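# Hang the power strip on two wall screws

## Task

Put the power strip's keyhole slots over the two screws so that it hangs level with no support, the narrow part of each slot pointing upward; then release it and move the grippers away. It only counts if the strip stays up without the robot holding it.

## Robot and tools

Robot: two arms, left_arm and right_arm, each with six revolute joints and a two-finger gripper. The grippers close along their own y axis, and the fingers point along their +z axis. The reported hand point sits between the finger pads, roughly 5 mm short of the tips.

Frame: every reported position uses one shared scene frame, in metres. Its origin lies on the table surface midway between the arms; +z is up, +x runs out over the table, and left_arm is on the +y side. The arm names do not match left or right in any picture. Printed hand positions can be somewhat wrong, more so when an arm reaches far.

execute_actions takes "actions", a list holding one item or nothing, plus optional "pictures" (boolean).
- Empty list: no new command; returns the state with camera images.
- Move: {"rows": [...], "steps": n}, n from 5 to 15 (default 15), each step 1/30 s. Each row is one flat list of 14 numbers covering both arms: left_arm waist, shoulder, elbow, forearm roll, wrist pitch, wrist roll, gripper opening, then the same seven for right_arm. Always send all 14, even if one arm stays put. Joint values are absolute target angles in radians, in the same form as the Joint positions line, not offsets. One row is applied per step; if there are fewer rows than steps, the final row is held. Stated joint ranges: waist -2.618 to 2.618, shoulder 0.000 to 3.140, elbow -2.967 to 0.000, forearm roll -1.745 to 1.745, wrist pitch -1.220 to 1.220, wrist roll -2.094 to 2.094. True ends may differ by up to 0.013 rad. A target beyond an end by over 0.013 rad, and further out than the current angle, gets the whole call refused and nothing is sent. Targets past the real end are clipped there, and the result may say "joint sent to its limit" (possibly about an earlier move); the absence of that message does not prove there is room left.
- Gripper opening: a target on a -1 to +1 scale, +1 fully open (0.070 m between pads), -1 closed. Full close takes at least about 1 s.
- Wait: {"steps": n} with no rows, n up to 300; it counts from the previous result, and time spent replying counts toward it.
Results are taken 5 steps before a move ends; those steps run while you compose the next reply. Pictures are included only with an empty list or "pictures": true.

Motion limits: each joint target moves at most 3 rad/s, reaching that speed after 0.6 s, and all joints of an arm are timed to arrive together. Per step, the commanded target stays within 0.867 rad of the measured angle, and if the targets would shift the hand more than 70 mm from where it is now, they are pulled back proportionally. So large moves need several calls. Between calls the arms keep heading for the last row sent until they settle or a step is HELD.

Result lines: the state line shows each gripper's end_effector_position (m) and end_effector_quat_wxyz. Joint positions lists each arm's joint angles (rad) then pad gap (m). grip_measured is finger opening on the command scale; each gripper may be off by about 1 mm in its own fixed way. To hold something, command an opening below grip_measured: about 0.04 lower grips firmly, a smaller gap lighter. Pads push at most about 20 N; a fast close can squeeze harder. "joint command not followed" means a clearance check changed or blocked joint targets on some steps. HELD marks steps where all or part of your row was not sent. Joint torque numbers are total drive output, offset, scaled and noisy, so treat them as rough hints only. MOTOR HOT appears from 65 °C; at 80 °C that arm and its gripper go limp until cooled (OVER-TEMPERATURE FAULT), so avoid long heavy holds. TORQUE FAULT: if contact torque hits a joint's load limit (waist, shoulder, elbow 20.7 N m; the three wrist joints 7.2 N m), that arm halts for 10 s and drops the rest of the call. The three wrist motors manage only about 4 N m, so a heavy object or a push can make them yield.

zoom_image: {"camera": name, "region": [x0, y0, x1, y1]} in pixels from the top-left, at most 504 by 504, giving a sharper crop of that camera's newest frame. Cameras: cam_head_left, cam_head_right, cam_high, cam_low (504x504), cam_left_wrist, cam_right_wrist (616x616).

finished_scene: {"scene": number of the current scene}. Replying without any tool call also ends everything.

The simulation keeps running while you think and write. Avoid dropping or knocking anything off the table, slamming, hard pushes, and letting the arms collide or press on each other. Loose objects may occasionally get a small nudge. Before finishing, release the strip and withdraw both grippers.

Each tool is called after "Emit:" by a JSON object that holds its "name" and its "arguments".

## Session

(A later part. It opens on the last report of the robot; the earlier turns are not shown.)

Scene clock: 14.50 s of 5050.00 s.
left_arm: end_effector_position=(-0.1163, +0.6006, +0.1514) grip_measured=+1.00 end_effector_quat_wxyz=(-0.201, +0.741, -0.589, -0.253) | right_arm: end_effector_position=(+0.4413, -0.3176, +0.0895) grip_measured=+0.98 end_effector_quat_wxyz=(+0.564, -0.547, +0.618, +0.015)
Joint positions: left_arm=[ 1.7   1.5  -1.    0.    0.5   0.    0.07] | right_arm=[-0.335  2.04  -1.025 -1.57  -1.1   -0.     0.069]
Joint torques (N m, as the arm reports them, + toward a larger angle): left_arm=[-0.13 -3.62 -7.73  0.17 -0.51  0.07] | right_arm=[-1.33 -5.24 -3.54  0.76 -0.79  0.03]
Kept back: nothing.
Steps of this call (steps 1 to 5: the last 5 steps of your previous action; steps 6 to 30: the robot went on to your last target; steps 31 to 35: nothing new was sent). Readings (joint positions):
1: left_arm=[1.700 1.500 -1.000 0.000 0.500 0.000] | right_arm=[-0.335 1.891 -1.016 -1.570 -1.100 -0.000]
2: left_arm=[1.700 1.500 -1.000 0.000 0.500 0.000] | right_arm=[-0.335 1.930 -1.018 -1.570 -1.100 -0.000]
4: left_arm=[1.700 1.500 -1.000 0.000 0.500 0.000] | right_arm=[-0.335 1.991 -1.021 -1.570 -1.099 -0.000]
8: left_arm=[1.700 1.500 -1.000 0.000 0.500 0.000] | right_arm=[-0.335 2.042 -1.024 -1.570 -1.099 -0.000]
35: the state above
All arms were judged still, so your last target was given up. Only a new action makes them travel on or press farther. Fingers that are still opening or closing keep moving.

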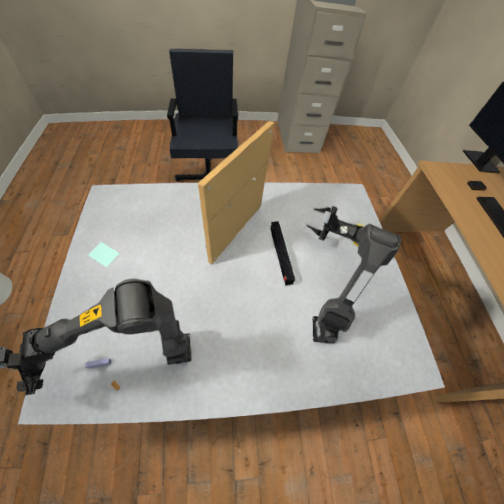

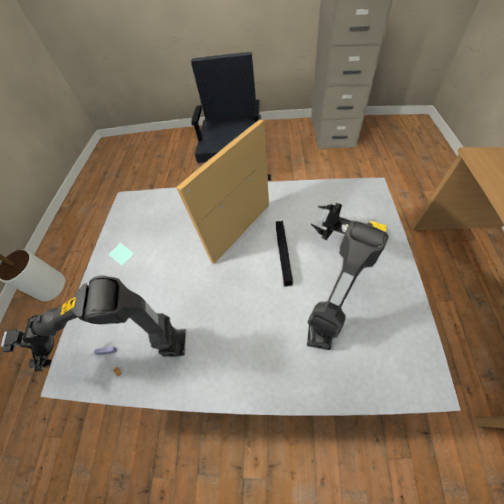

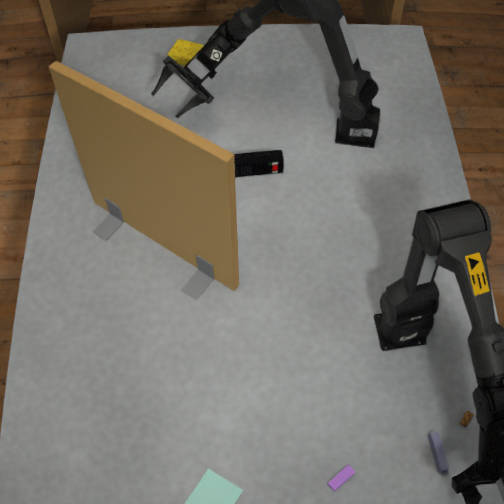

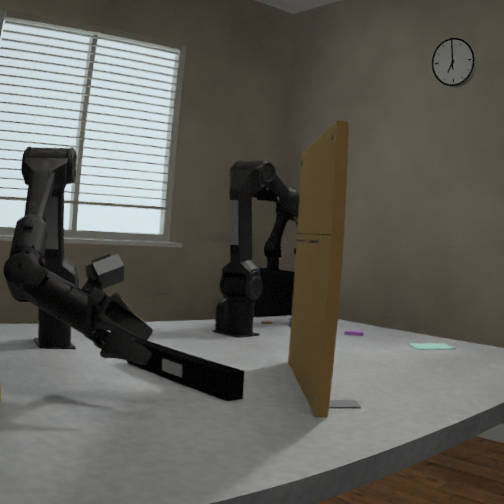

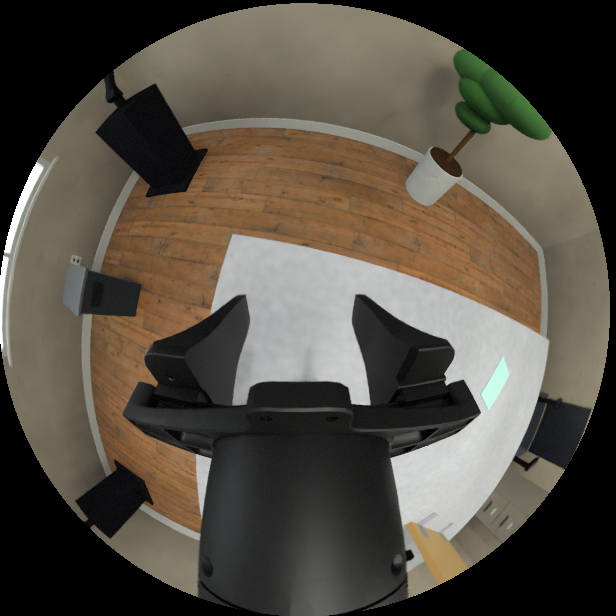

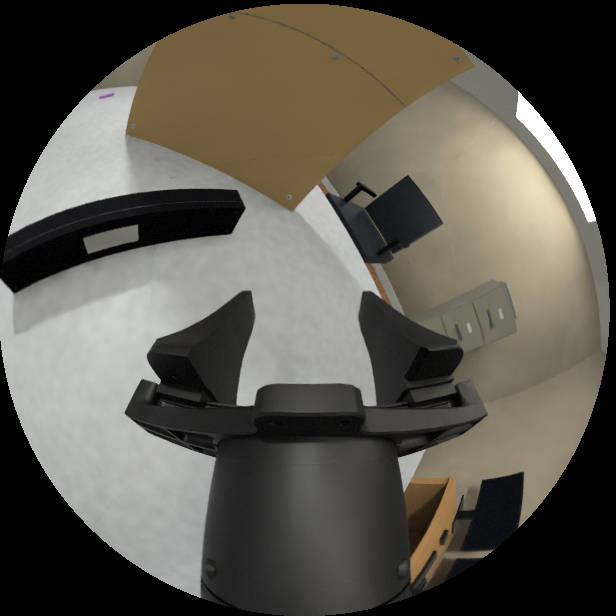

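Emit:
{"name": "execute_actions", "arguments": {"actions": [{"rows":[[1.7,1.5,-1.0,0,0.5,0,1,0.0,1.6,-1.3,-0.8,0.0,0,1]],"steps":15}]}}

Emit:
{"name": "execute_actions", "arguments": {"actions": [{"steps":25}]}}

Emit:
{"name": "execute_actions", "arguments": {"actions": [{"rows":[[1.7,1.5,-1.0,0,0.5,0,1,0.2,1.75,-1.45,0,1.2,0,1]],"steps":15}]}}

Emit:
{"name": "execute_actions", "arguments": {"actions": [{"steps":25}]}}

Emit:
{"name": "execute_actions", "arguments": {"actions": [{"rows":[[1.7,1.5,-1.0,0,0.5,0,1,0.49,1.9,-1.5,0,1.215,0.19,1]],"steps":15}]}}

Emit:
{"name": "execute_actions", "arguments": {"actions": [{"steps":25}], "pictures": true}}

Scene clock: 16.10 s of 5050.00 s.
left_arm: end_effector_position=(-0.1163, +0.6006, +0.1514) grip_measured=+1.00 end_effector_quat_wxyz=(-0.201, +0.741, -0.589, -0.253) | right_arm: end_effector_position=(+0.4964, -0.3425, +0.1520) grip_measured=+0.98 end_effector_quat_wxyz=(+0.566, -0.502, +0.642, -0.124)
Joint positions: left_arm=[ 1.7   1.5  -1.    0.    0.5   0.    0.07] | right_arm=[-0.243  1.917 -1.1   -1.356 -0.839 -0.     0.069]
Joint torques (N m, as the arm reports them, + toward a larger angle): left_arm=[-0.18 -3.66 -7.7   0.16 -0.52  0.07] | right_arm=[-0.45 -5.22 -4.33  0.93 -0.13  0.09]
Steps of this call (steps 1 to 38: nothing new was sent; steps 39 to 48: the first 10 steps of this action). Readings (joint positions):
39: left_arm=[1.700 1.500 -1.000 0.000 0.500 0.000] | right_arm=[-0.335 2.040 -1.025 -1.570 -1.100 -0.000]
40: left_arm=[1.700 1.500 -1.000 0.000 0.500 0.000] | right_arm=[-0.333 2.037 -1.026 -1.565 -1.095 -0.000]
42: left_arm=[1.700 1.500 -1.000 0.000 0.500 0.000] | right_arm=[-0.322 2.022 -1.034 -1.538 -1.063 -0.000]
46: left_arm=[1.700 1.500 -1.000 0.000 0.500 0.000] | right_arm=[-0.273 1.957 -1.075 -1.425 -0.932 -0.000]
48: the state above

Scene clock: 16.93 s of 5050.00 s.
left_arm: end_effector_position=(-0.1163, +0.6006, +0.1514) grip_measured=+1.00 end_effector_quat_wxyz=(-0.201, +0.741, -0.589, -0.253) | right_arm: end_effector_position=(+0.5084, -0.3896, +0.3261) grip_measured=+0.98 end_effector_quat_wxyz=(+0.553, -0.234, +0.742, -0.298)
Joint positions: left_arm=[ 1.7   1.5  -1.    0.    0.5   0.    0.07] | right_arm=[ 0.     1.6   -1.3   -0.8    0.    -0.     0.069]
Joint torques (N m, as the arm reports them, + toward a larger angle): left_arm=[-0.12 -3.62 -7.7   0.16 -0.52  0.07] | right_arm=[-0.78 -3.58 -5.2  -0.02 -0.66  0.1 ]
Kept back: nothing.
Steps of this call (steps 1 to 5: the last 5 steps of your previous action; steps 6 to 25: the robot went on to your last target). Readings (joint positions):
1: left_arm=[1.700 1.500 -1.000 0.000 0.500 0.000] | right_arm=[-0.228 1.898 -1.112 -1.323 -0.790 -0.000]
2: left_arm=[1.700 1.500 -1.000 0.000 0.500 0.000] | right_arm=[-0.214 1.879 -1.124 -1.290 -0.740 -0.000]
4: left_arm=[1.700 1.500 -1.000 0.000 0.500 0.000] | right_arm=[-0.185 1.841 -1.148 -1.223 -0.638 -0.000]
8: left_arm=[1.700 1.500 -1.000 0.000 0.500 0.000] | right_arm=[-0.124 1.762 -1.198 -1.084 -0.428 -0.000]
25: the state above

Scene clock: 17.27 s of 5050.00 s.
left_arm: end_effector_position=(-0.1163, +0.6006, +0.1514) grip_measured=+1.00 end_effector_quat_wxyz=(-0.201, +0.741, -0.589, -0.253) | right_arm: end_effector_position=(+0.5033, -0.3906, +0.2772) grip_measured=+0.98 end_effector_quat_wxyz=(+0.485, -0.139, +0.831, -0.235)
Joint positions: left_arm=[ 1.7   1.5  -1.    0.    0.5   0.    0.07] | right_arm=[ 0.058  1.643 -1.343 -0.567  0.265 -0.     0.069]
Joint torques (N m, as the arm reports them, + toward a larger angle): left_arm=[-0.15 -3.65 -7.73  0.17 -0.52  0.07] | right_arm=[-0.18 -3.4  -5.55 -0.28 -0.04  0.11]
Steps of this call (steps 1 to 10: the first 10 steps of this action). Readings (joint positions):
1: left_arm=[1.700 1.500 -1.000 0.000 0.500 0.000] | right_arm=[0.000 1.600 -1.300 -0.799 0.000 -0.000]
2: left_arm=[1.700 1.500 -1.000 0.000 0.500 0.000] | right_arm=[0.001 1.600 -1.301 -0.794 0.005 -0.000]
4: left_arm=[1.700 1.500 -1.000 0.000 0.500 0.000] | right_arm=[0.008 1.605 -1.306 -0.766 0.037 -0.000]
8: left_arm=[1.700 1.500 -1.000 0.000 0.500 0.000] | right_arm=[0.037 1.628 -1.328 -0.649 0.167 -0.000]
10: the state above

Scene clock: 18.10 s of 5050.00 s.
left_arm: end_effector_position=(-0.1163, +0.6006, +0.1514) grip_measured=+1.00 end_effector_quat_wxyz=(-0.201, +0.741, -0.589, -0.253) | right_arm: end_effector_position=(+0.3769, -0.2891, +0.1435) grip_measured=+0.98 end_effector_quat_wxyz=(+0.079, -0.006, +0.997, +0.001)
Joint positions: left_arm=[ 1.7   1.5  -1.    0.    0.5   0.    0.07] | right_arm=[ 0.2    1.75  -1.45   0.     1.2   -0.     0.069]
Joint torques (N m, as the arm reports them, + toward a larger angle): left_arm=[-0.17 -3.64 -7.7   0.17 -0.52  0.07] | right_arm=[-0.68 -3.74 -5.12 -0.13 -0.34  0.1 ]
Kept back: nothing.
Steps of this call (steps 1 to 5: the last 5 steps of your previous action; steps 6 to 25: the robot went on to your last target). Readings (joint positions):
1: left_arm=[1.700 1.500 -1.000 0.000 0.500 0.000] | right_arm=[0.067 1.650 -1.350 -0.530 0.321 -0.000]
2: left_arm=[1.700 1.500 -1.000 0.000 0.500 0.000] | right_arm=[0.076 1.657 -1.357 -0.495 0.377 -0.000]
4: left_arm=[1.700 1.500 -1.000 0.000 0.500 0.000] | right_arm=[0.092 1.669 -1.368 -0.431 0.484 -0.000]
8: left_arm=[1.700 1.500 -1.000 0.000 0.500 0.000] | right_arm=[0.123 1.693 -1.392 -0.307 0.691 -0.000]
25: the state above

Scene clock: 18.43 s of 5050.00 s.
left_arm: end_effector_position=(-0.1163, +0.6006, +0.1514) grip_measured=+1.00 end_effector_quat_wxyz=(-0.201, +0.741, -0.589, -0.253) | right_arm: end_effector_position=(+0.3738, -0.2011, +0.1082) grip_measured=+0.98 end_effector_quat_wxyz=(+0.032, -0.047, +0.998, +0.006)
Joint positions: left_arm=[ 1.7   1.5  -1.    0.    0.5   0.    0.07] | right_arm=[ 0.434  1.871 -1.489 -0.     1.211  0.152  0.069]
Joint torques (N m, as the arm reports them, + toward a larger angle): left_arm=[-0.16 -3.63 -7.67  0.16 -0.52  0.06] | right_arm=[-2.4  -5.6  -4.96 -0.12  0.16 -0.14]
Steps of this call (steps 1 to 10: the first 10 steps of this action). Readings (joint positions):
1: left_arm=[1.700 1.500 -1.000 0.000 0.500 0.000] | right_arm=[0.201 1.750 -1.450 0.000 1.200 0.001]
2: left_arm=[1.700 1.500 -1.000 0.000 0.500 0.000] | right_arm=[0.206 1.753 -1.452 -0.000 1.200 0.005]
4: left_arm=[1.700 1.500 -1.000 0.000 0.500 0.000] | right_arm=[0.236 1.769 -1.457 -0.000 1.200 0.025]
8: left_arm=[1.700 1.500 -1.000 0.000 0.500 0.000] | right_arm=[0.365 1.836 -1.479 -0.000 1.207 0.109]
10: the state above

Scene clock: 19.27 s of 5050.00 s.
left_arm: end_effector_position=(-0.1163, +0.6006, +0.1514) grip_measured=+1.00 end_effector_quat_wxyz=(-0.201, +0.741, -0.589, -0.253) | right_arm: end_effector_position=(+0.3694, -0.1800, +0.0999) grip_measured=+0.98 end_effector_quat_wxyz=(+0.021, -0.056, +0.998, +0.005)
Joint positions: left_arm=[ 1.7   1.5  -1.    0.    0.5   0.    0.07] | right_arm=[ 0.49   1.9   -1.5    0.     1.215  0.19   0.069]
Joint torques (N m, as the arm reports them, + toward a larger angle): left_arm=[-0.18 -3.66 -7.68  0.17 -0.52  0.07] | right_arm=[-1.37 -5.45 -4.96 -0.06  0.12 -0.12]
Kept back: nothing.
Steps of this call (steps 1 to 5: the last 5 steps of your previous action; steps 6 to 25: the robot went on to your last target). Readings (joint positions):
1: left_arm=[1.700 1.500 -1.000 0.000 0.500 0.000] | right_arm=[0.458 1.884 -1.493 0.000 1.213 0.167]
2: left_arm=[1.700 1.500 -1.000 0.000 0.500 0.000] | right_arm=[0.475 1.892 -1.496 0.000 1.214 0.178]
4: left_arm=[1.700 1.500 -1.000 0.000 0.500 0.000] | right_arm=[0.493 1.901 -1.500 0.000 1.215 0.190]
8: left_arm=[1.700 1.500 -1.000 0.000 0.500 0.000] | right_arm=[0.490 1.901 -1.500 0.000 1.215 0.190]
25: the state above

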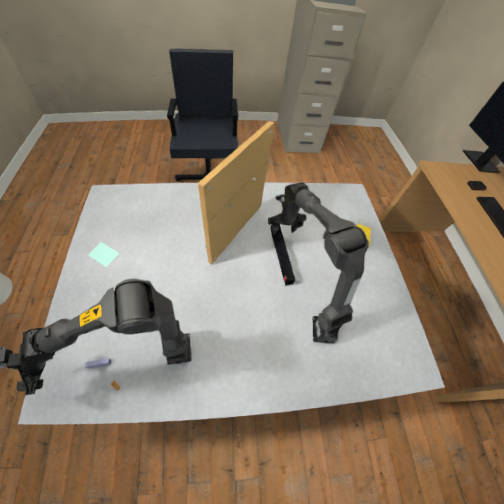

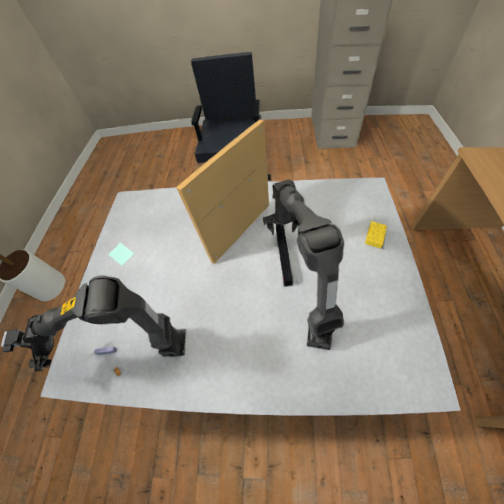

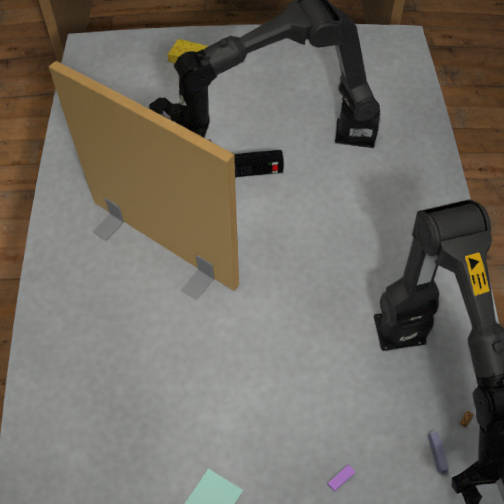

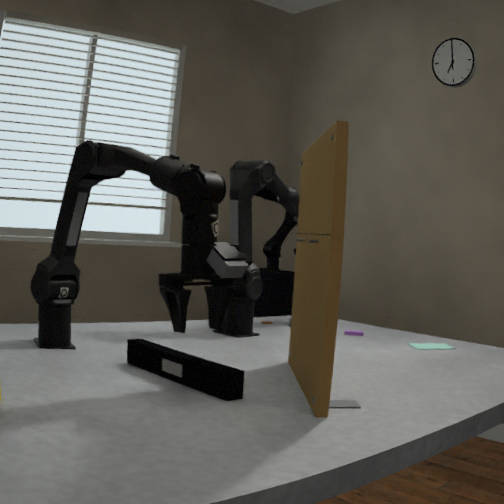

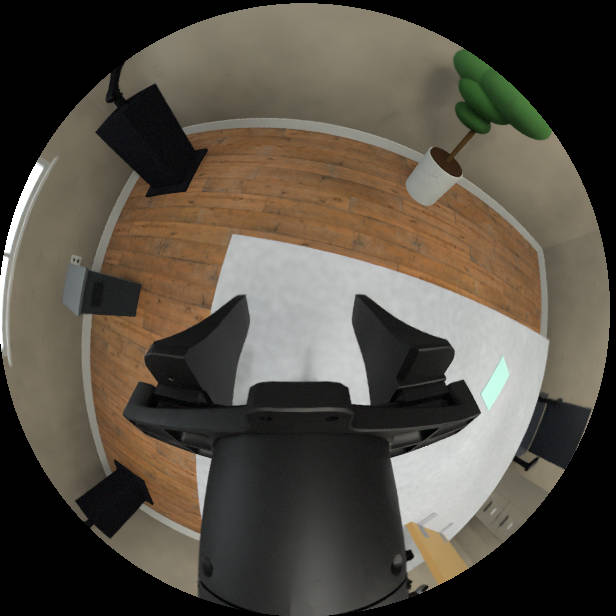

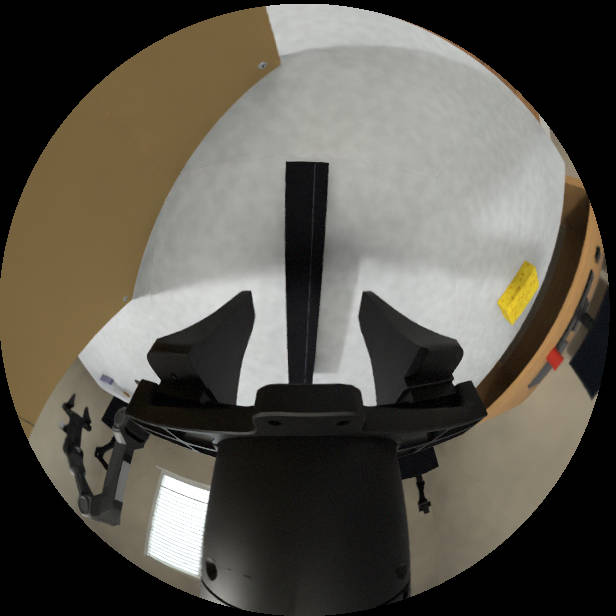

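Emit:
{"name": "execute_actions", "arguments": {"actions": [{"rows":[[1.7,1.5,-1.0,0,0.5,0,1,0.515,1.889,-1.249,0,1.018,0.25,1]],"steps":15}]}}

Emit:
{"name": "execute_actions", "arguments": {"actions": [{"steps":20}], "pictures": true}}

Scene clock: 19.87 s of 5050.00 s.
left_arm: end_effector_position=(-0.1163, +0.6006, +0.1514) grip_measured=+1.00 end_effector_quat_wxyz=(-0.201, +0.741, -0.589, -0.253) | right_arm: end_effector_position=(+0.3405, -0.1811, +0.0510) grip_measured=+0.98 end_effector_quat_wxyz=(+0.002, -0.041, +0.999, +0.000)
Joint positions: left_arm=[ 1.7   1.5  -1.    0.    0.5   0.    0.07] | right_arm=[ 0.511  1.892 -1.283  0.     1.046  0.242  0.069]
Joint torques (N m, as the arm reports them, + toward a larger angle): left_arm=[-0.16 -3.62 -7.68  0.15 -0.51  0.07] | right_arm=[-0.49 -5.65 -4.66 -0.11  0.01  0.02]
Steps of this call (steps 1 to 8: the robot went on to your last target; steps 9 to 18: the first 10 steps of this action). Readings (joint positions):
9: left_arm=[1.700 1.500 -1.000 0.000 0.500 0.000] | right_arm=[0.490 1.900 -1.500 0.000 1.215 0.190]
10: left_arm=[1.700 1.500 -1.000 0.000 0.500 0.000] | right_arm=[0.490 1.899 -1.496 0.000 1.211 0.191]
12: left_arm=[1.700 1.500 -1.000 0.000 0.500 0.000] | right_arm=[0.492 1.897 -1.466 0.000 1.186 0.198]
16: left_arm=[1.700 1.500 -1.000 0.000 0.500 0.000] | right_arm=[0.505 1.893 -1.339 0.000 1.087 0.229]
18: the state above

Scene clock: 20.53 s of 5050.00 s.
left_arm: end_effector_position=(-0.1163, +0.6006, +0.1514) grip_measured=+1.00 end_effector_quat_wxyz=(-0.201, +0.741, -0.589, -0.253) | right_arm: end_effector_position=(+0.3354, -0.1813, +0.0445) grip_measured=+0.98 end_effector_quat_wxyz=(+0.000, -0.039, +0.999, +0.000)
Joint positions: left_arm=[ 1.7   1.5  -1.    0.    0.5   0.    0.07] | right_arm=[ 0.515  1.889 -1.249  0.     1.018  0.25   0.069]
Joint torques (N m, as the arm reports them, + toward a larger angle): left_arm=[-0.22 -3.61 -7.64  0.18 -0.53  0.07] | right_arm=[-0.53 -4.8  -4.69 -0.16  0.19 -0.08]
Kept back: nothing.
Steps of this call (steps 1 to 5: the last 5 steps of your previous action; steps 6 to 20: the robot went on to your last target). Readings (joint positions):
1: left_arm=[1.700 1.500 -1.000 0.000 0.500 0.000] | right_arm=[0.513 1.891 -1.265 0.000 1.032 0.246]
2: left_arm=[1.700 1.500 -1.000 0.000 0.500 0.000] | right_arm=[0.514 1.890 -1.254 0.000 1.023 0.248]
4: left_arm=[1.700 1.500 -1.000 0.000 0.500 0.000] | right_arm=[0.515 1.890 -1.247 0.000 1.017 0.250]
8: left_arm=[1.700 1.500 -1.000 0.000 0.500 0.000] | right_arm=[0.515 1.889 -1.247 0.000 1.017 0.250]
20: the state above

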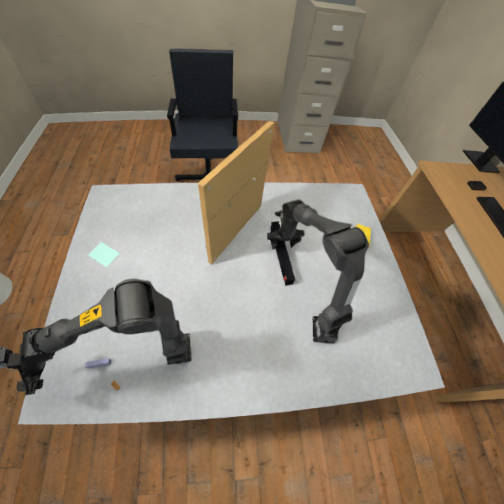

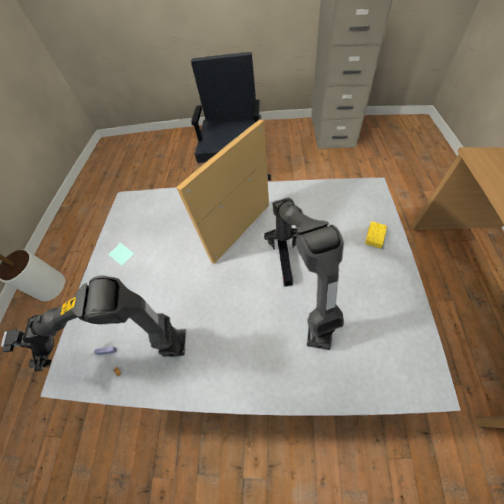

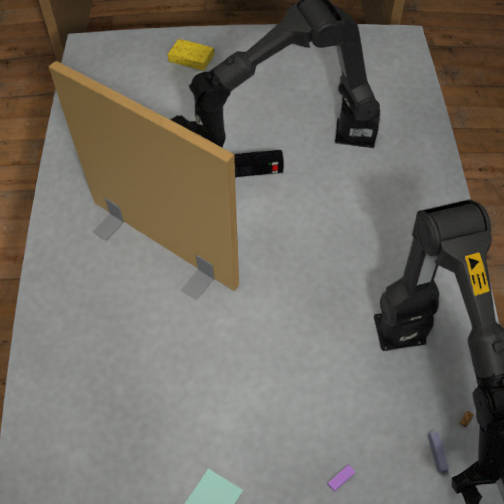

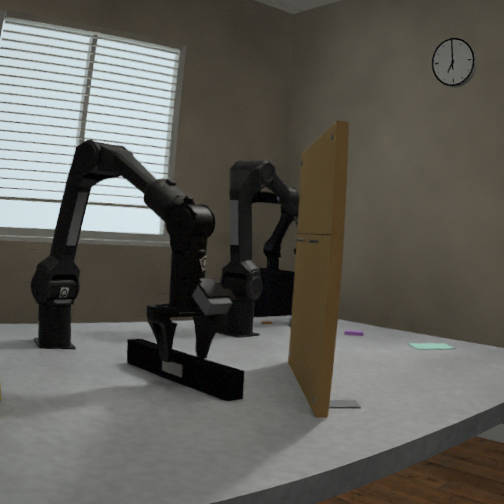

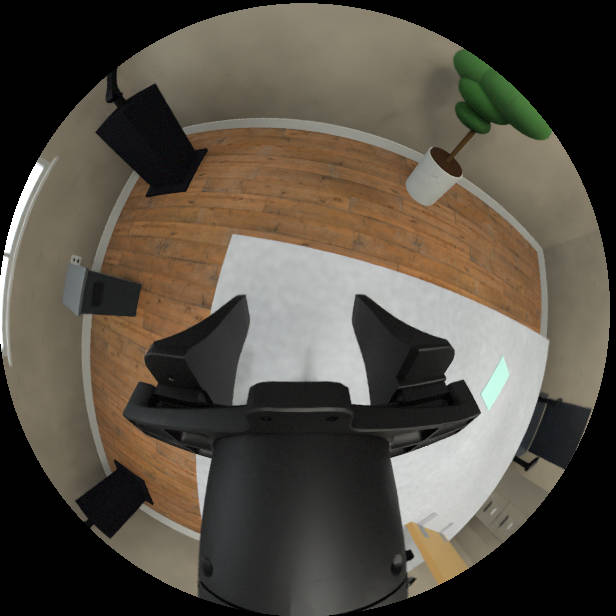

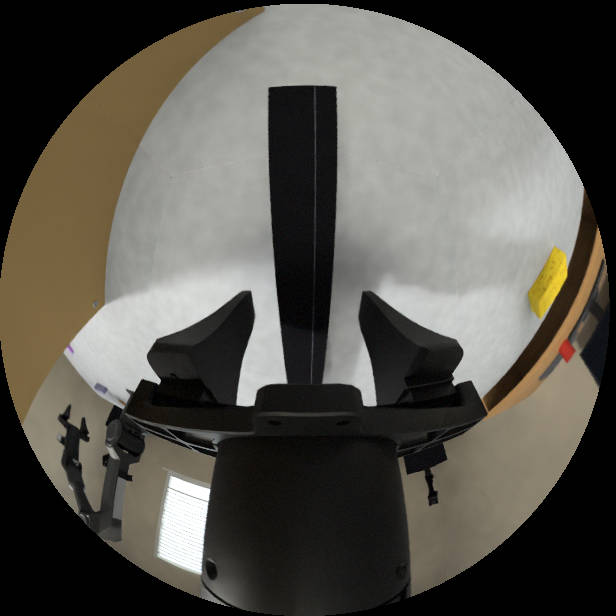

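Emit:
{"name": "execute_actions", "arguments": {"actions": [{"rows":[[1.7,1.5,-1.0,0,0.5,0,1,0.505,1.889,-1.249,0,1.018,0.24,1],[1.7,1.5,-1.0,0,0.5,0,1,0.495,1.889,-1.249,0,1.018,0.23,1],[1.7,1.5,-1.0,0,0.5,0,1,0.485,1.889,-1.249,0,1.018,0.22,1],[1.7,1.5,-1.0,0,0.5,0,1,0.478,1.889,-1.249,0,1.018,0.213,1],[1.7,1.5,-1.0,0,0.5,0,1,0.472,1.889,-1.249,0,1.018,0.207,1],[1.7,1.5,-1.0,0,0.5,0,1,0.466,1.889,-1.249,0,1.018,0.2,1],[1.7,1.5,-1.0,0,0.5,0,1,0.46,1.889,-1.249,0,1.018,0.195,1],[1.7,1.5,-1.0,0,0.5,0,1,0.454,1.889,-1.249,0,1.018,0.19,1],[1.7,1.5,-1.0,0,0.5,0,1,0.448,1.889,-1.249,0,1.018,0.183,1],[1.7,1.5,-1.0,0,0.5,0,1,0.442,1.889,-1.249,0,1.018,0.177,1],[1.7,1.5,-1.0,0,0.5,0,1,0.436,1.889,-1.249,0,1.018,0.17,1],[1.7,1.5,-1.0,0,0.5,0,1,0.43,1.889,-1.249,0,1.018,0.165,1],[1.7,1.5,-1.0,0,0.5,0,1,0.424,1.889,-1.249,0,1.018,0.16,1],[1.7,1.5,-1.0,0,0.5,0,1,0.418,1.889,-1.249,0,1.018,0.153,1],[1.7,1.5,-1.0,0,0.5,0,1,0.412,1.889,-1.249,0,1.018,0.147,1]],"steps":15}]}}

Emit:
{"name": "execute_actions", "arguments": {"actions": [{"steps":15}], "pictures": true}}

Scene clock: 21.47 s of 5050.00 s.
left_arm: end_effector_position=(-0.1163, +0.6006, +0.1514) grip_measured=+1.00 end_effector_quat_wxyz=(-0.201, +0.741, -0.589, -0.253) | right_arm: end_effector_position=(+0.3424, -0.2043, +0.0446) grip_measured=+0.98 end_effector_quat_wxyz=(+0.000, -0.039, +0.999, +0.000)
Joint positions: left_arm=[ 1.7   1.5  -1.    0.    0.5   0.    0.07] | right_arm=[ 0.446  1.889 -1.249  0.     1.018  0.181  0.069]
Joint torques (N m, as the arm reports them, + toward a larger angle): left_arm=[-0.13 -3.67 -7.69  0.16 -0.52  0.08] | right_arm=[-1.9  -4.07 -4.51 -0.28  0.15 -0.05]
Steps of this call (steps 1 to 15: the robot went on to your last target; steps 16 to 18: nothing new was sent; steps 19 to 28: the first 10 steps of this action). Readings (joint positions):
19: left_arm=[1.700 1.500 -1.000 0.000 0.500 0.000] | right_arm=[0.515 1.889 -1.249 0.000 1.018 0.249]
20: left_arm=[1.700 1.500 -1.000 0.000 0.500 0.000] | right_arm=[0.510 1.889 -1.249 0.000 1.018 0.243]
22: left_arm=[1.700 1.500 -1.000 0.000 0.500 0.000] | right_arm=[0.487 1.889 -1.249 -0.000 1.018 0.219]
26: left_arm=[1.700 1.500 -1.000 0.000 0.500 0.000] | right_arm=[0.458 1.889 -1.249 0.000 1.018 0.192]
28: the state above

Scene clock: 21.97 s of 5050.00 s.
left_arm: end_effector_position=(-0.1163, +0.6006, +0.1514) grip_measured=+1.00 end_effector_quat_wxyz=(-0.201, +0.741, -0.589, -0.253) | right_arm: end_effector_position=(+0.3454, -0.2164, +0.0445) grip_measured=+0.98 end_effector_quat_wxyz=(+0.000, -0.038, +0.999, -0.000)
Joint positions: left_arm=[ 1.7   1.5  -1.    0.    0.5   0.    0.07] | right_arm=[ 0.411  1.889 -1.249 -0.     1.018  0.147  0.069]
Joint torques (N m, as the arm reports them, + toward a larger angle): left_arm=[-0.2  -3.62 -7.65  0.17 -0.52  0.06] | right_arm=[-0.11 -4.   -4.36 -0.06  0.12  0.09]
Kept back: nothing.
Steps of this call (steps 1 to 5: the last 5 steps of your previous action; steps 6 to 15: the robot went on to your last target). Readings (joint positions):
1: left_arm=[1.700 1.500 -1.000 0.000 0.500 0.000] | right_arm=[0.440 1.889 -1.249 0.000 1.018 0.174]
2: left_arm=[1.700 1.500 -1.000 0.000 0.500 0.000] | right_arm=[0.434 1.889 -1.249 0.000 1.018 0.168]
4: left_arm=[1.700 1.500 -1.000 0.000 0.500 0.000] | right_arm=[0.422 1.889 -1.249 0.000 1.018 0.157]
8: left_arm=[1.700 1.500 -1.000 0.000 0.500 0.000] | right_arm=[0.410 1.889 -1.249 -0.000 1.018 0.146]
15: the state above

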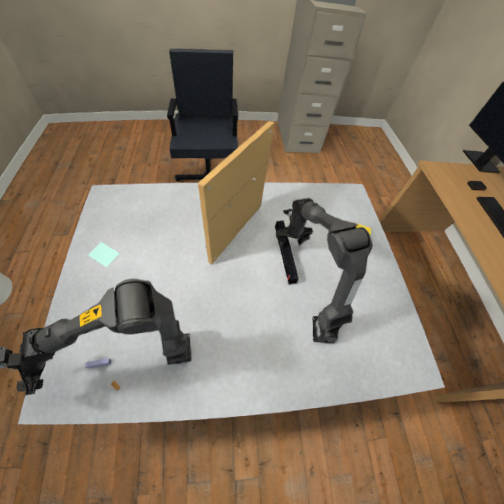

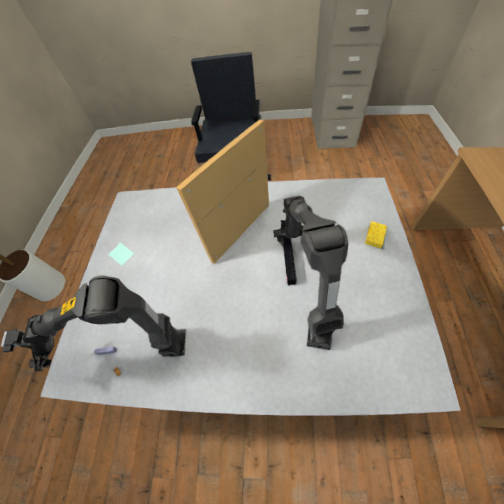

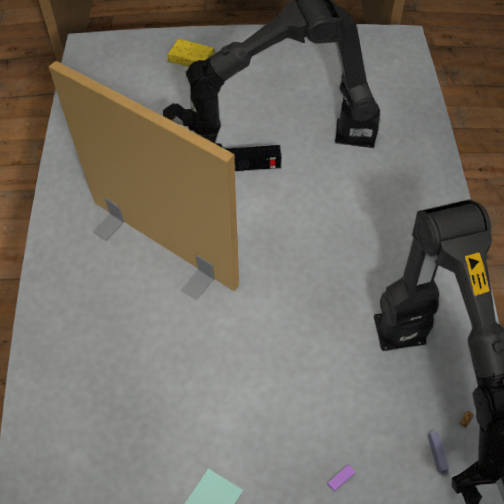

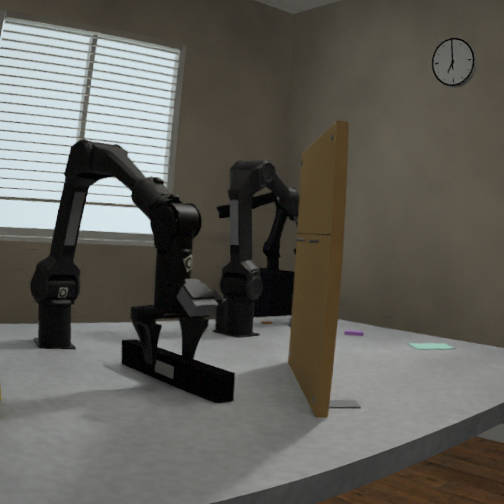

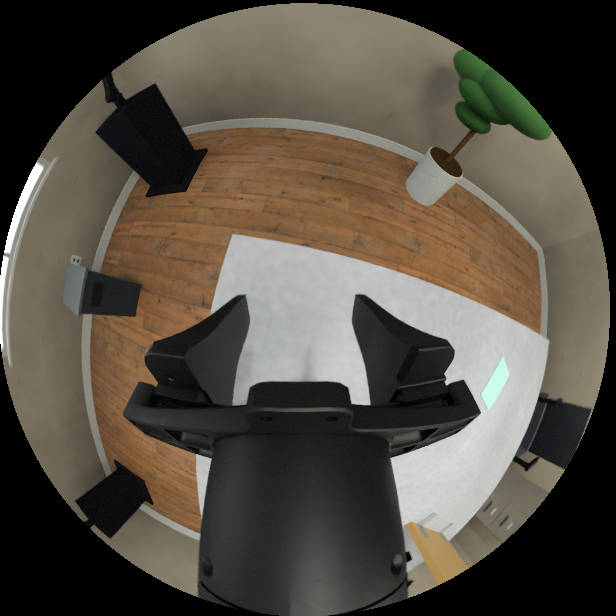

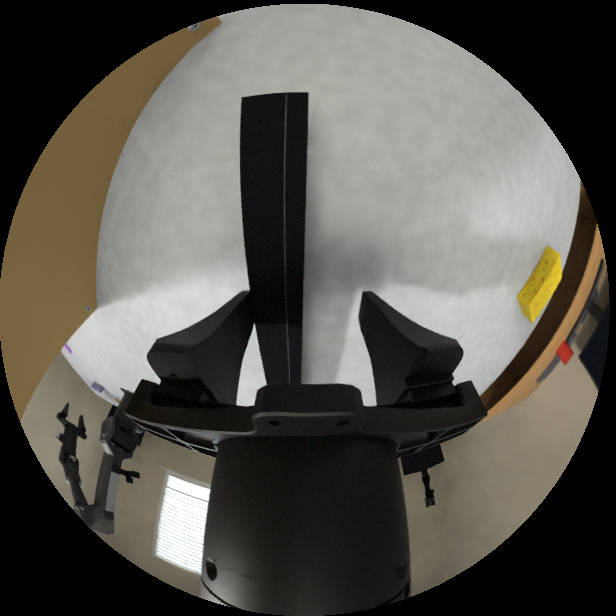

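Emit:
{"name": "execute_actions", "arguments": {"actions": [{"rows":[[1.7,1.5,-1.0,0,0.5,0,1,0.463,1.917,-1.249,0,0.99,0.2,1]],"steps":12}]}}

Emit:
{"name": "execute_actions", "arguments": {"actions": [{"rows":[[1.7,1.5,-1.0,0,0.5,0,1,0.463,1.917,-1.249,0,0.99,0.2,0.0]],"steps":15}]}}

Emit:
{"name": "execute_actions", "arguments": {"actions": [{"steps":15}]}}

Scene clock: 22.63 s of 5050.00 s.
left_arm: end_effector_position=(-0.1163, +0.6006, +0.1514) grip_measured=+1.00 end_effector_quat_wxyz=(-0.201, +0.741, -0.589, -0.253) | right_arm: end_effector_position=(+0.3443, -0.1964, +0.0338) grip_measured=+0.98 end_effector_quat_wxyz=(-0.001, -0.038, +0.999, -0.000)
Joint positions: left_arm=[ 1.7   1.5  -1.    0.    0.5   0.    0.07] | right_arm=[ 0.467  1.919 -1.249  0.     0.989  0.202  0.069]
Joint torques (N m, as the arm reports them, + toward a larger angle): left_arm=[-0.16 -3.71 -7.68  0.17 -0.52  0.06] | right_arm=[-1.45 -5.01 -4.1   0.09  0.01 -0.18]
Steps of this call (steps 1 to 13: the robot went on to your last target; steps 14 to 20: the first 7 steps of this action). Readings (joint positions):
14: left_arm=[1.700 1.500 -1.000 0.000 0.500 0.000] | right_arm=[0.413 1.889 -1.249 -0.000 1.018 0.148]
15: left_arm=[1.700 1.500 -1.000 0.000 0.500 0.000] | right_arm=[0.418 1.892 -1.249 -0.000 1.016 0.154]
17: left_arm=[1.700 1.500 -1.000 0.000 0.500 0.000] | right_arm=[0.446 1.908 -1.249 -0.000 1.000 0.184]
20: the state above

Scene clock: 23.13 s of 5050.00 s.
left_arm: end_effector_position=(-0.1163, +0.6006, +0.1514) grip_measured=+1.00 end_effector_quat_wxyz=(-0.201, +0.741, -0.589, -0.253) | right_arm: end_effector_position=(+0.3446, -0.1976, +0.0345) grip_measured=+0.32 end_effector_quat_wxyz=(+0.000, -0.038, +0.999, +0.000)
Joint positions: left_arm=[ 1.7   1.5  -1.    0.    0.5   0.    0.07] | right_arm=[ 0.463  1.917 -1.249  0.     0.99   0.2    0.046]
Joint torques (N m, as the arm reports them, + toward a larger angle): left_arm=[-0.23 -3.72 -7.68  0.17 -0.53  0.08] | right_arm=[-1.53 -5.2  -3.94 -0.07  0.18 -0.11]
Steps of this call (steps 1 to 5: the last 5 steps of your previous action; steps 6 to 15: the first 10 steps of this action). Readings (joint positions):
6: left_arm=[1.700 1.500 -1.000 0.000 0.500 0.000] | right_arm=[0.464 1.918 -1.249 0.000 0.989 0.200]
7: left_arm=[1.700 1.500 -1.000 0.000 0.500 0.000] | right_arm=[0.464 1.918 -1.249 0.000 0.989 0.200]
9: left_arm=[1.700 1.500 -1.000 0.000 0.500 0.000] | right_arm=[0.463 1.918 -1.249 0.000 0.990 0.200]
13: left_arm=[1.700 1.500 -1.000 0.000 0.500 0.000] | right_arm=[0.463 1.917 -1.249 0.000 0.990 0.200]
15: the state above

Scene clock: 23.63 s of 5050.00 s.
left_arm: end_effector_position=(-0.1163, +0.6006, +0.1514) grip_measured=+1.00 end_effector_quat_wxyz=(-0.201, +0.741, -0.589, -0.253) | right_arm: end_effector_position=(+0.3446, -0.1976, +0.0346) grip_measured=+0.00 end_effector_quat_wxyz=(+0.000, -0.038, +0.999, +0.000)
Joint positions: left_arm=[ 1.7   1.5  -1.    0.    0.5   0.    0.07] | right_arm=[ 0.463  1.917 -1.249  0.     0.99   0.2    0.035]
Joint torques (N m, as the arm reports them, + toward a larger angle): left_arm=[-0.17 -3.64 -7.68  0.16 -0.52  0.07] | right_arm=[-1.47 -5.18 -3.76 -0.18  0.18 -0.12]
Kept back: nothing.
Steps of this call (steps 1 to 5: the last 5 steps of your previous action; steps 6 to 15: the robot went on to your last target). Readings (joint positions):
1: left_arm=[1.700 1.500 -1.000 0.000 0.500 0.000] | right_arm=[0.463 1.917 -1.249 0.000 0.990 0.200]
2: left_arm=[1.700 1.500 -1.000 0.000 0.500 0.000] | right_arm=[0.463 1.917 -1.249 0.000 0.990 0.200]
4: left_arm=[1.700 1.500 -1.000 0.000 0.500 0.000] | right_arm=[0.463 1.917 -1.249 0.000 0.990 0.200]
8: left_arm=[1.700 1.500 -1.000 0.000 0.500 0.000] | right_arm=[0.463 1.917 -1.249 0.000 0.990 0.200]
15: the state above
All arms were judged still, so your last target was given up. Only a new action makes them travel on or press farther. Fingers that are still opening or closing keep moving.

Emit:
{"name": "execute_actions", "arguments": {"actions": [{"rows":[[1.7,1.5,-1.0,0,0.5,0,1,0.463,1.917,-1.249,0,0.99,0.2,-0.15]],"steps":15}]}}

Scene clock: 24.10 s of 5050.00 s.
left_arm: end_effector_position=(-0.1163, +0.6006, +0.1514) grip_measured=+1.00 end_effector_quat_wxyz=(-0.201, +0.741, -0.589, -0.253) | right_arm: end_effector_position=(+0.3446, -0.1977, +0.0346) grip_measured=-0.11 end_effector_quat_wxyz=(+0.000, -0.038, +0.999, -0.000)
Joint positions: left_arm=[ 1.7   1.5  -1.    0.    0.5   0.    0.07] | right_arm=[ 0.463  1.917 -1.249 -0.     0.99   0.2    0.031]
Joint torques (N m, as the arm reports them, + toward a larger angle): left_arm=[-0.24 -3.6  -7.67  0.17 -0.52  0.08] | right_arm=[-1.35 -5.23 -3.6  -0.16  0.15 -0.02]
Steps of this call (steps 1 to 4: nothing new was sent; steps 5 to 14: the first 10 steps of this action). Readings (joint positions):
5: left_arm=[1.700 1.500 -1.000 0.000 0.500 0.000] | right_arm=[0.463 1.917 -1.249 0.000 0.990 0.200]
6: left_arm=[1.700 1.500 -1.000 0.000 0.500 0.000] | right_arm=[0.463 1.917 -1.249 0.000 0.990 0.200]
8: left_arm=[1.700 1.500 -1.000 0.000 0.500 0.000] | right_arm=[0.463 1.917 -1.249 -0.000 0.990 0.200]
12: left_arm=[1.700 1.500 -1.000 0.000 0.500 0.000] | right_arm=[0.463 1.917 -1.249 -0.000 0.990 0.200]
14: the state above

Emit:
{"name": "execute_actions", "arguments": {"actions": [{"rows":[[1.7,1.5,-1.0,0,0.5,0,1,0.3,1.65,-1.2,0,1.1,0.0,-0.15]],"steps":15}]}}

Emit:
{"name": "execute_actions", "arguments": {"actions": [{"rows":[[1.7,1.5,-1.0,0,0.5,0,1,0.1,1.5,-1.0,0,0.8,-1.57,-0.15]],"steps":15}]}}

Emit:
{"name": "execute_actions", "arguments": {"actions": [{"steps":20}]}}

Emit:
{"name": "execute_actions", "arguments": {"actions": [{"rows":[[1.7,1.5,-1.0,0,0.5,0,1,0.1,1.448,-0.595,0,-0.766,-1.57,-0.15]],"steps":15}]}}

Emit:
{"name": "execute_actions", "arguments": {"actions": [{"steps":40}], "pictures": true}}

Scene clock: 25.03 s of 5050.00 s.
left_arm: end_effector_position=(-0.1163, +0.6006, +0.1514) grip_measured=+1.00 end_effector_quat_wxyz=(-0.201, +0.741, -0.589, -0.253) | right_arm: end_effector_position=(+0.3336, -0.2485, +0.1018) grip_measured=-0.11 end_effector_quat_wxyz=(+0.046, -0.053, +0.998, +0.003)
Joint positions: left_arm=[ 1.7   1.5  -1.    0.    0.5   0.    0.07] | right_arm=[ 0.325  1.691 -1.209 -0.001  1.084  0.032  0.031]
Joint torques (N m, as the arm reports them, + toward a larger angle): left_arm=[-0.2  -3.63 -7.71  0.16 -0.52  0.07] | right_arm=[ 0.04 -2.78 -3.44  0.2  -0.2   0.15]
Steps of this call (steps 1 to 5: the last 5 steps of your previous action; steps 6 to 15: the robot went on to your last target; steps 16 to 18: nothing new was sent; steps 19 to 28: the first 10 steps of this action). Readings (joint positions):
19: left_arm=[1.700 1.500 -1.000 0.000 0.500 0.000] | right_arm=[0.463 1.916 -1.249 -0.000 0.990 0.200]
20: left_arm=[1.700 1.500 -1.000 0.000 0.500 0.000] | right_arm=[0.459 1.912 -1.247 -0.000 0.992 0.196]
22: left_arm=[1.700 1.500 -1.000 0.000 0.500 0.000] | right_arm=[0.441 1.882 -1.241 -0.000 1.004 0.172]
26: left_arm=[1.700 1.500 -1.000 0.000 0.500 0.000] | right_arm=[0.362 1.753 -1.219 -0.000 1.058 0.076]
28: the state above

Scene clock: 25.53 s of 5050.00 s.
left_arm: end_effector_position=(-0.1163, +0.6006, +0.1514) grip_measured=+1.00 end_effector_quat_wxyz=(-0.201, +0.741, -0.589, -0.253) | right_arm: end_effector_position=(+0.3332, -0.2761, +0.1134) grip_measured=-0.11 end_effector_quat_wxyz=(+0.090, -0.158, +0.983, -0.009)
Joint positions: left_arm=[ 1.7   1.5  -1.    0.    0.5   0.    0.07] | right_arm=[ 0.241  1.607 -1.141  0.     1.011 -0.266  0.031]
Joint torques (N m, as the arm reports them, + toward a larger angle): left_arm=[-0.22 -3.65 -7.66  0.17 -0.53  0.07] | right_arm=[-1.49 -4.72 -3.96  0.15 -0.5  -0.44]
Steps of this call (steps 1 to 5: the last 5 steps of your previous action; steps 6 to 15: the first 10 steps of this action). Readings (joint positions):
6: left_arm=[1.700 1.500 -1.000 0.000 0.500 0.000] | right_arm=[0.299 1.648 -1.199 -0.001 1.101 -0.001]
7: left_arm=[1.700 1.500 -1.000 0.000 0.500 0.000] | right_arm=[0.298 1.648 -1.198 -0.000 1.099 -0.006]
9: left_arm=[1.700 1.500 -1.000 0.000 0.500 0.000] | right_arm=[0.293 1.646 -1.191 0.000 1.088 -0.037]
13: left_arm=[1.700 1.500 -1.000 0.000 0.500 0.000] | right_arm=[0.263 1.623 -1.162 0.000 1.043 -0.168]
15: the state above

Scene clock: 26.20 s of 5050.00 s.
left_arm: end_effector_position=(-0.1163, +0.6006, +0.1514) grip_measured=+1.00 end_effector_quat_wxyz=(-0.201, +0.741, -0.589, -0.253) | right_arm: end_effector_position=(+0.3375, -0.3224, +0.1190) grip_measured=-0.11 end_effector_quat_wxyz=(-0.122, +0.650, -0.739, +0.128)
Joint positions: left_arm=[ 1.7   1.5  -1.    0.    0.5   0.    0.07] | right_arm=[ 0.102  1.502 -1.002  0.     0.803 -1.529  0.031]
Joint torques (N m, as the arm reports them, + toward a larger angle): left_arm=[-0.2  -3.67 -7.7   0.16 -0.53  0.07] | right_arm=[-1.67 -4.36 -4.51  0.11 -0.67  0.23]
Kept back: nothing.
Steps of this call (steps 1 to 5: the last 5 steps of your previous action; steps 6 to 20: the robot went on to your last target). Readings (joint positions):
1: left_arm=[1.700 1.500 -1.000 0.000 0.500 0.000] | right_arm=[0.229 1.597 -1.129 0.000 0.993 -0.323]
2: left_arm=[1.700 1.500 -1.000 0.000 0.500 0.000] | right_arm=[0.216 1.587 -1.116 0.000 0.974 -0.386]
4: left_arm=[1.700 1.500 -1.000 0.000 0.500 0.000] | right_arm=[0.190 1.568 -1.090 0.000 0.935 -0.528]
8: left_arm=[1.700 1.500 -1.000 0.000 0.500 0.000] | right_arm=[0.154 1.541 -1.054 0.000 0.882 -0.875]
20: the state above

Scene clock: 26.53 s of 5050.00 s.
left_arm: end_effector_position=(-0.1163, +0.6006, +0.1514) grip_measured=+1.00 end_effector_quat_wxyz=(-0.201, +0.741, -0.589, -0.253) | right_arm: end_effector_position=(+0.3557, -0.3245, +0.1110) grip_measured=-0.11 end_effector_quat_wxyz=(-0.178, +0.651, -0.712, +0.194)
Joint positions: left_arm=[ 1.7   1.5  -1.    0.    0.5   0.    0.07] | right_arm=[ 0.101  1.477 -0.869  0.     0.518 -1.569  0.031]
Joint torques (N m, as the arm reports them, + toward a larger angle): left_arm=[-0.21 -3.72 -7.67  0.16 -0.53  0.07] | right_arm=[-1.62 -4.08 -4.01  0.05 -1.33  0.01]
Steps of this call (steps 1 to 10: the first 10 steps of this action). Readings (joint positions):
1: left_arm=[1.700 1.500 -1.000 0.000 0.500 0.000] | right_arm=[0.101 1.501 -1.000 0.000 0.800 -1.548]
2: left_arm=[1.700 1.500 -1.000 0.000 0.500 0.000] | right_arm=[0.101 1.499 -0.996 0.000 0.793 -1.561]
4: left_arm=[1.700 1.500 -1.000 0.000 0.500 0.000] | right_arm=[0.101 1.495 -0.979 0.000 0.757 -1.570]
8: left_arm=[1.700 1.500 -1.000 0.000 0.500 0.000] | right_arm=[0.101 1.484 -0.915 0.000 0.620 -1.569]
10: the state above

Scene clock: 27.87 s of 5050.00 s.
left_arm: end_effector_position=(-0.1163, +0.6006, +0.1514) grip_measured=+1.00 end_effector_quat_wxyz=(-0.201, +0.741, -0.589, -0.253) | right_arm: end_effector_position=(+0.4240, -0.3308, +0.2500) grip_measured=-0.11 end_effector_quat_wxyz=(+0.478, -0.477, +0.522, -0.521)
Joint positions: left_arm=[ 1.7   1.5  -1.    0.    0.5   0.    0.07] | right_arm=[ 0.1    1.448 -0.595  0.    -0.766 -1.57   0.031]
Joint torques (N m, as the arm reports them, + toward a larger angle): left_arm=[-0.16 -3.61 -7.7   0.16 -0.53  0.07] | right_arm=[-1.47 -3.97 -4.9  -0.17 -1.53 -0.12]
Kept back: nothing.
Steps of this call (steps 1 to 5: the last 5 steps of your previous action; steps 6 to 40: the robot went on to your last target). Readings (joint positions):
1: left_arm=[1.700 1.500 -1.000 0.000 0.500 0.000] | right_arm=[0.101 1.474 -0.844 0.000 0.459 -1.569]
2: left_arm=[1.700 1.500 -1.000 0.000 0.500 0.000] | right_arm=[0.100 1.471 -0.817 0.000 0.395 -1.569]
4: left_arm=[1.700 1.500 -1.000 0.000 0.500 0.000] | right_arm=[0.100 1.466 -0.768 0.000 0.251 -1.569]
8: left_arm=[1.700 1.500 -1.000 0.000 0.500 0.000] | right_arm=[0.100 1.459 -0.702 0.000 -0.024 -1.569]
40: the state above

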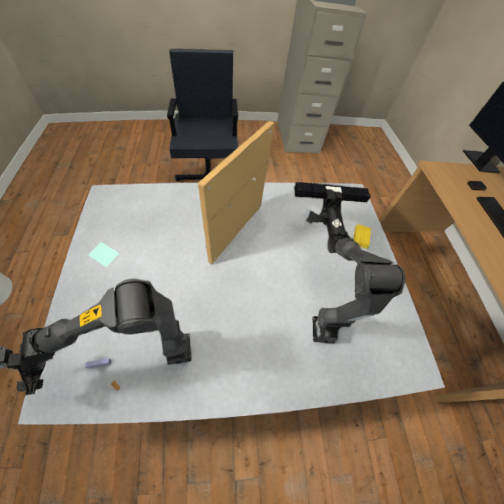

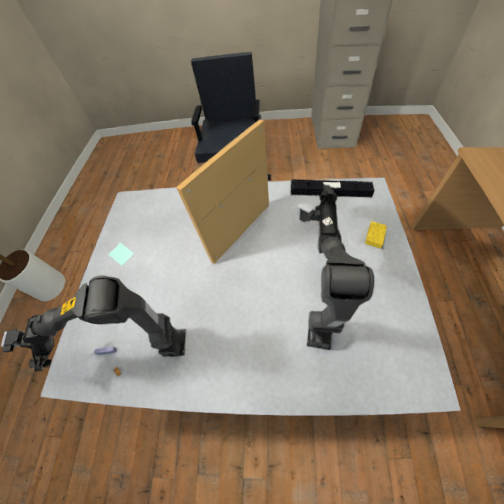

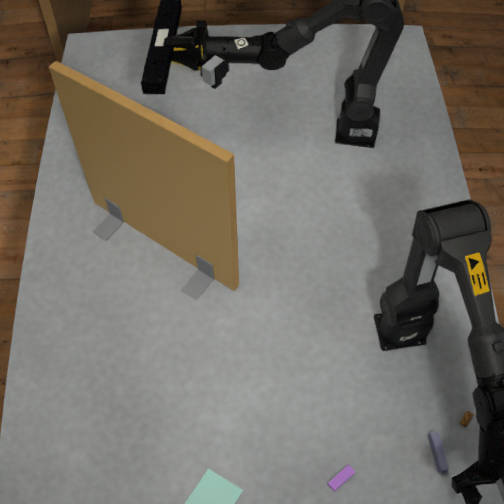

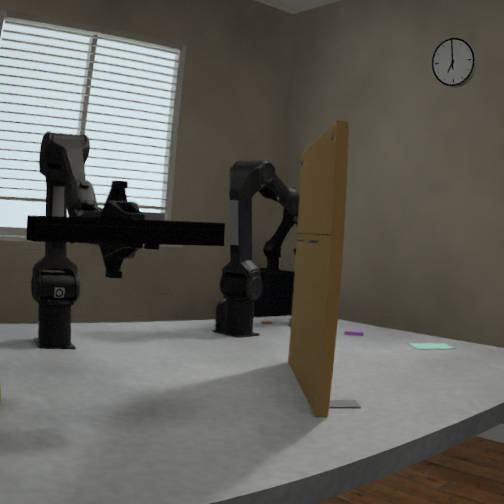

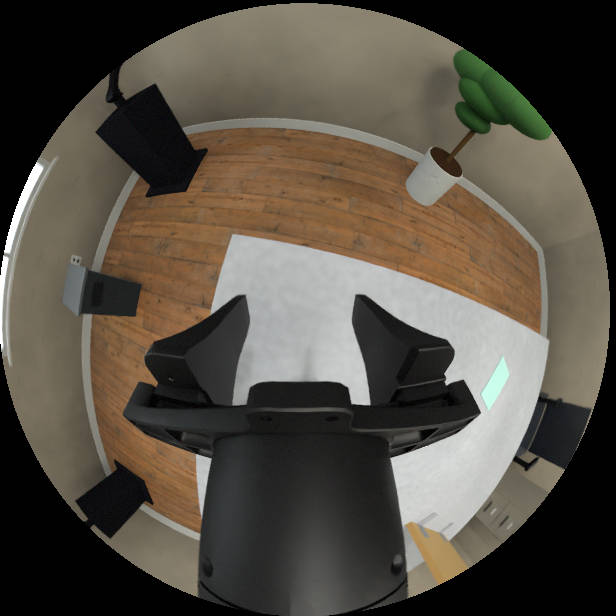

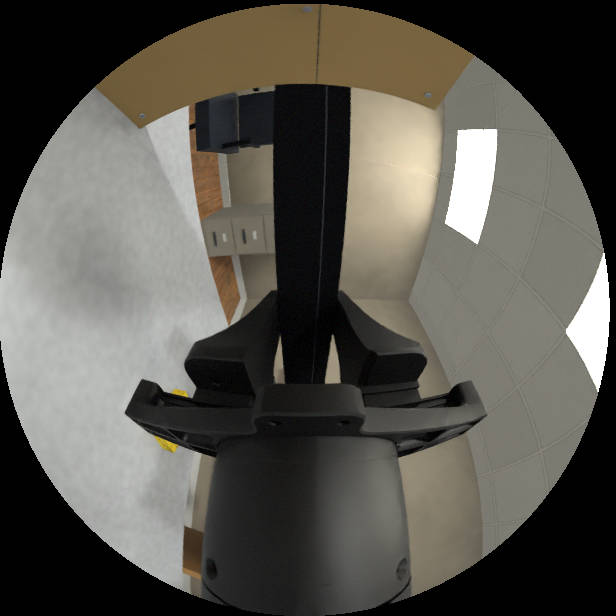

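Emit:
{"name": "zoom_image", "arguments": {"camera": "cam_head_right", "region": [285, 170, 380, 210]}}

Emit:
{"name": "zoom_image", "arguments": {"camera": "cam_high", "region": [120, 0, 220, 100]}}

Region (285, 170, 380, 210) of cam_head_right's 504x504 image, scaled by 5.305, with more detail than that image has; it fills the top 212 rows of this view, and the rest is white.

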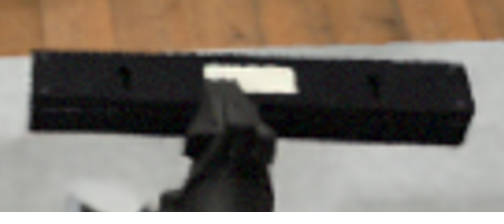

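Region (120, 0, 220, 100) of cam_high's 504x504 image, scaled by 5.040, with more detail than that image has.

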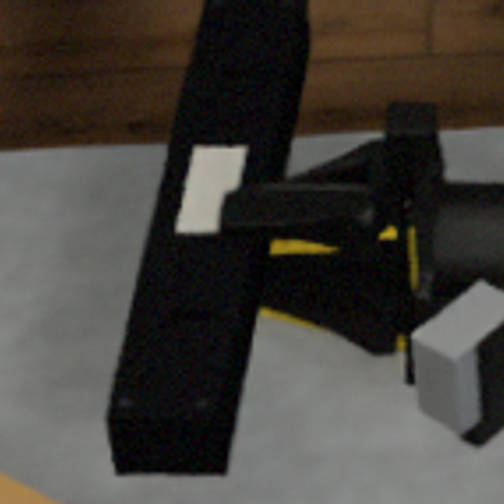

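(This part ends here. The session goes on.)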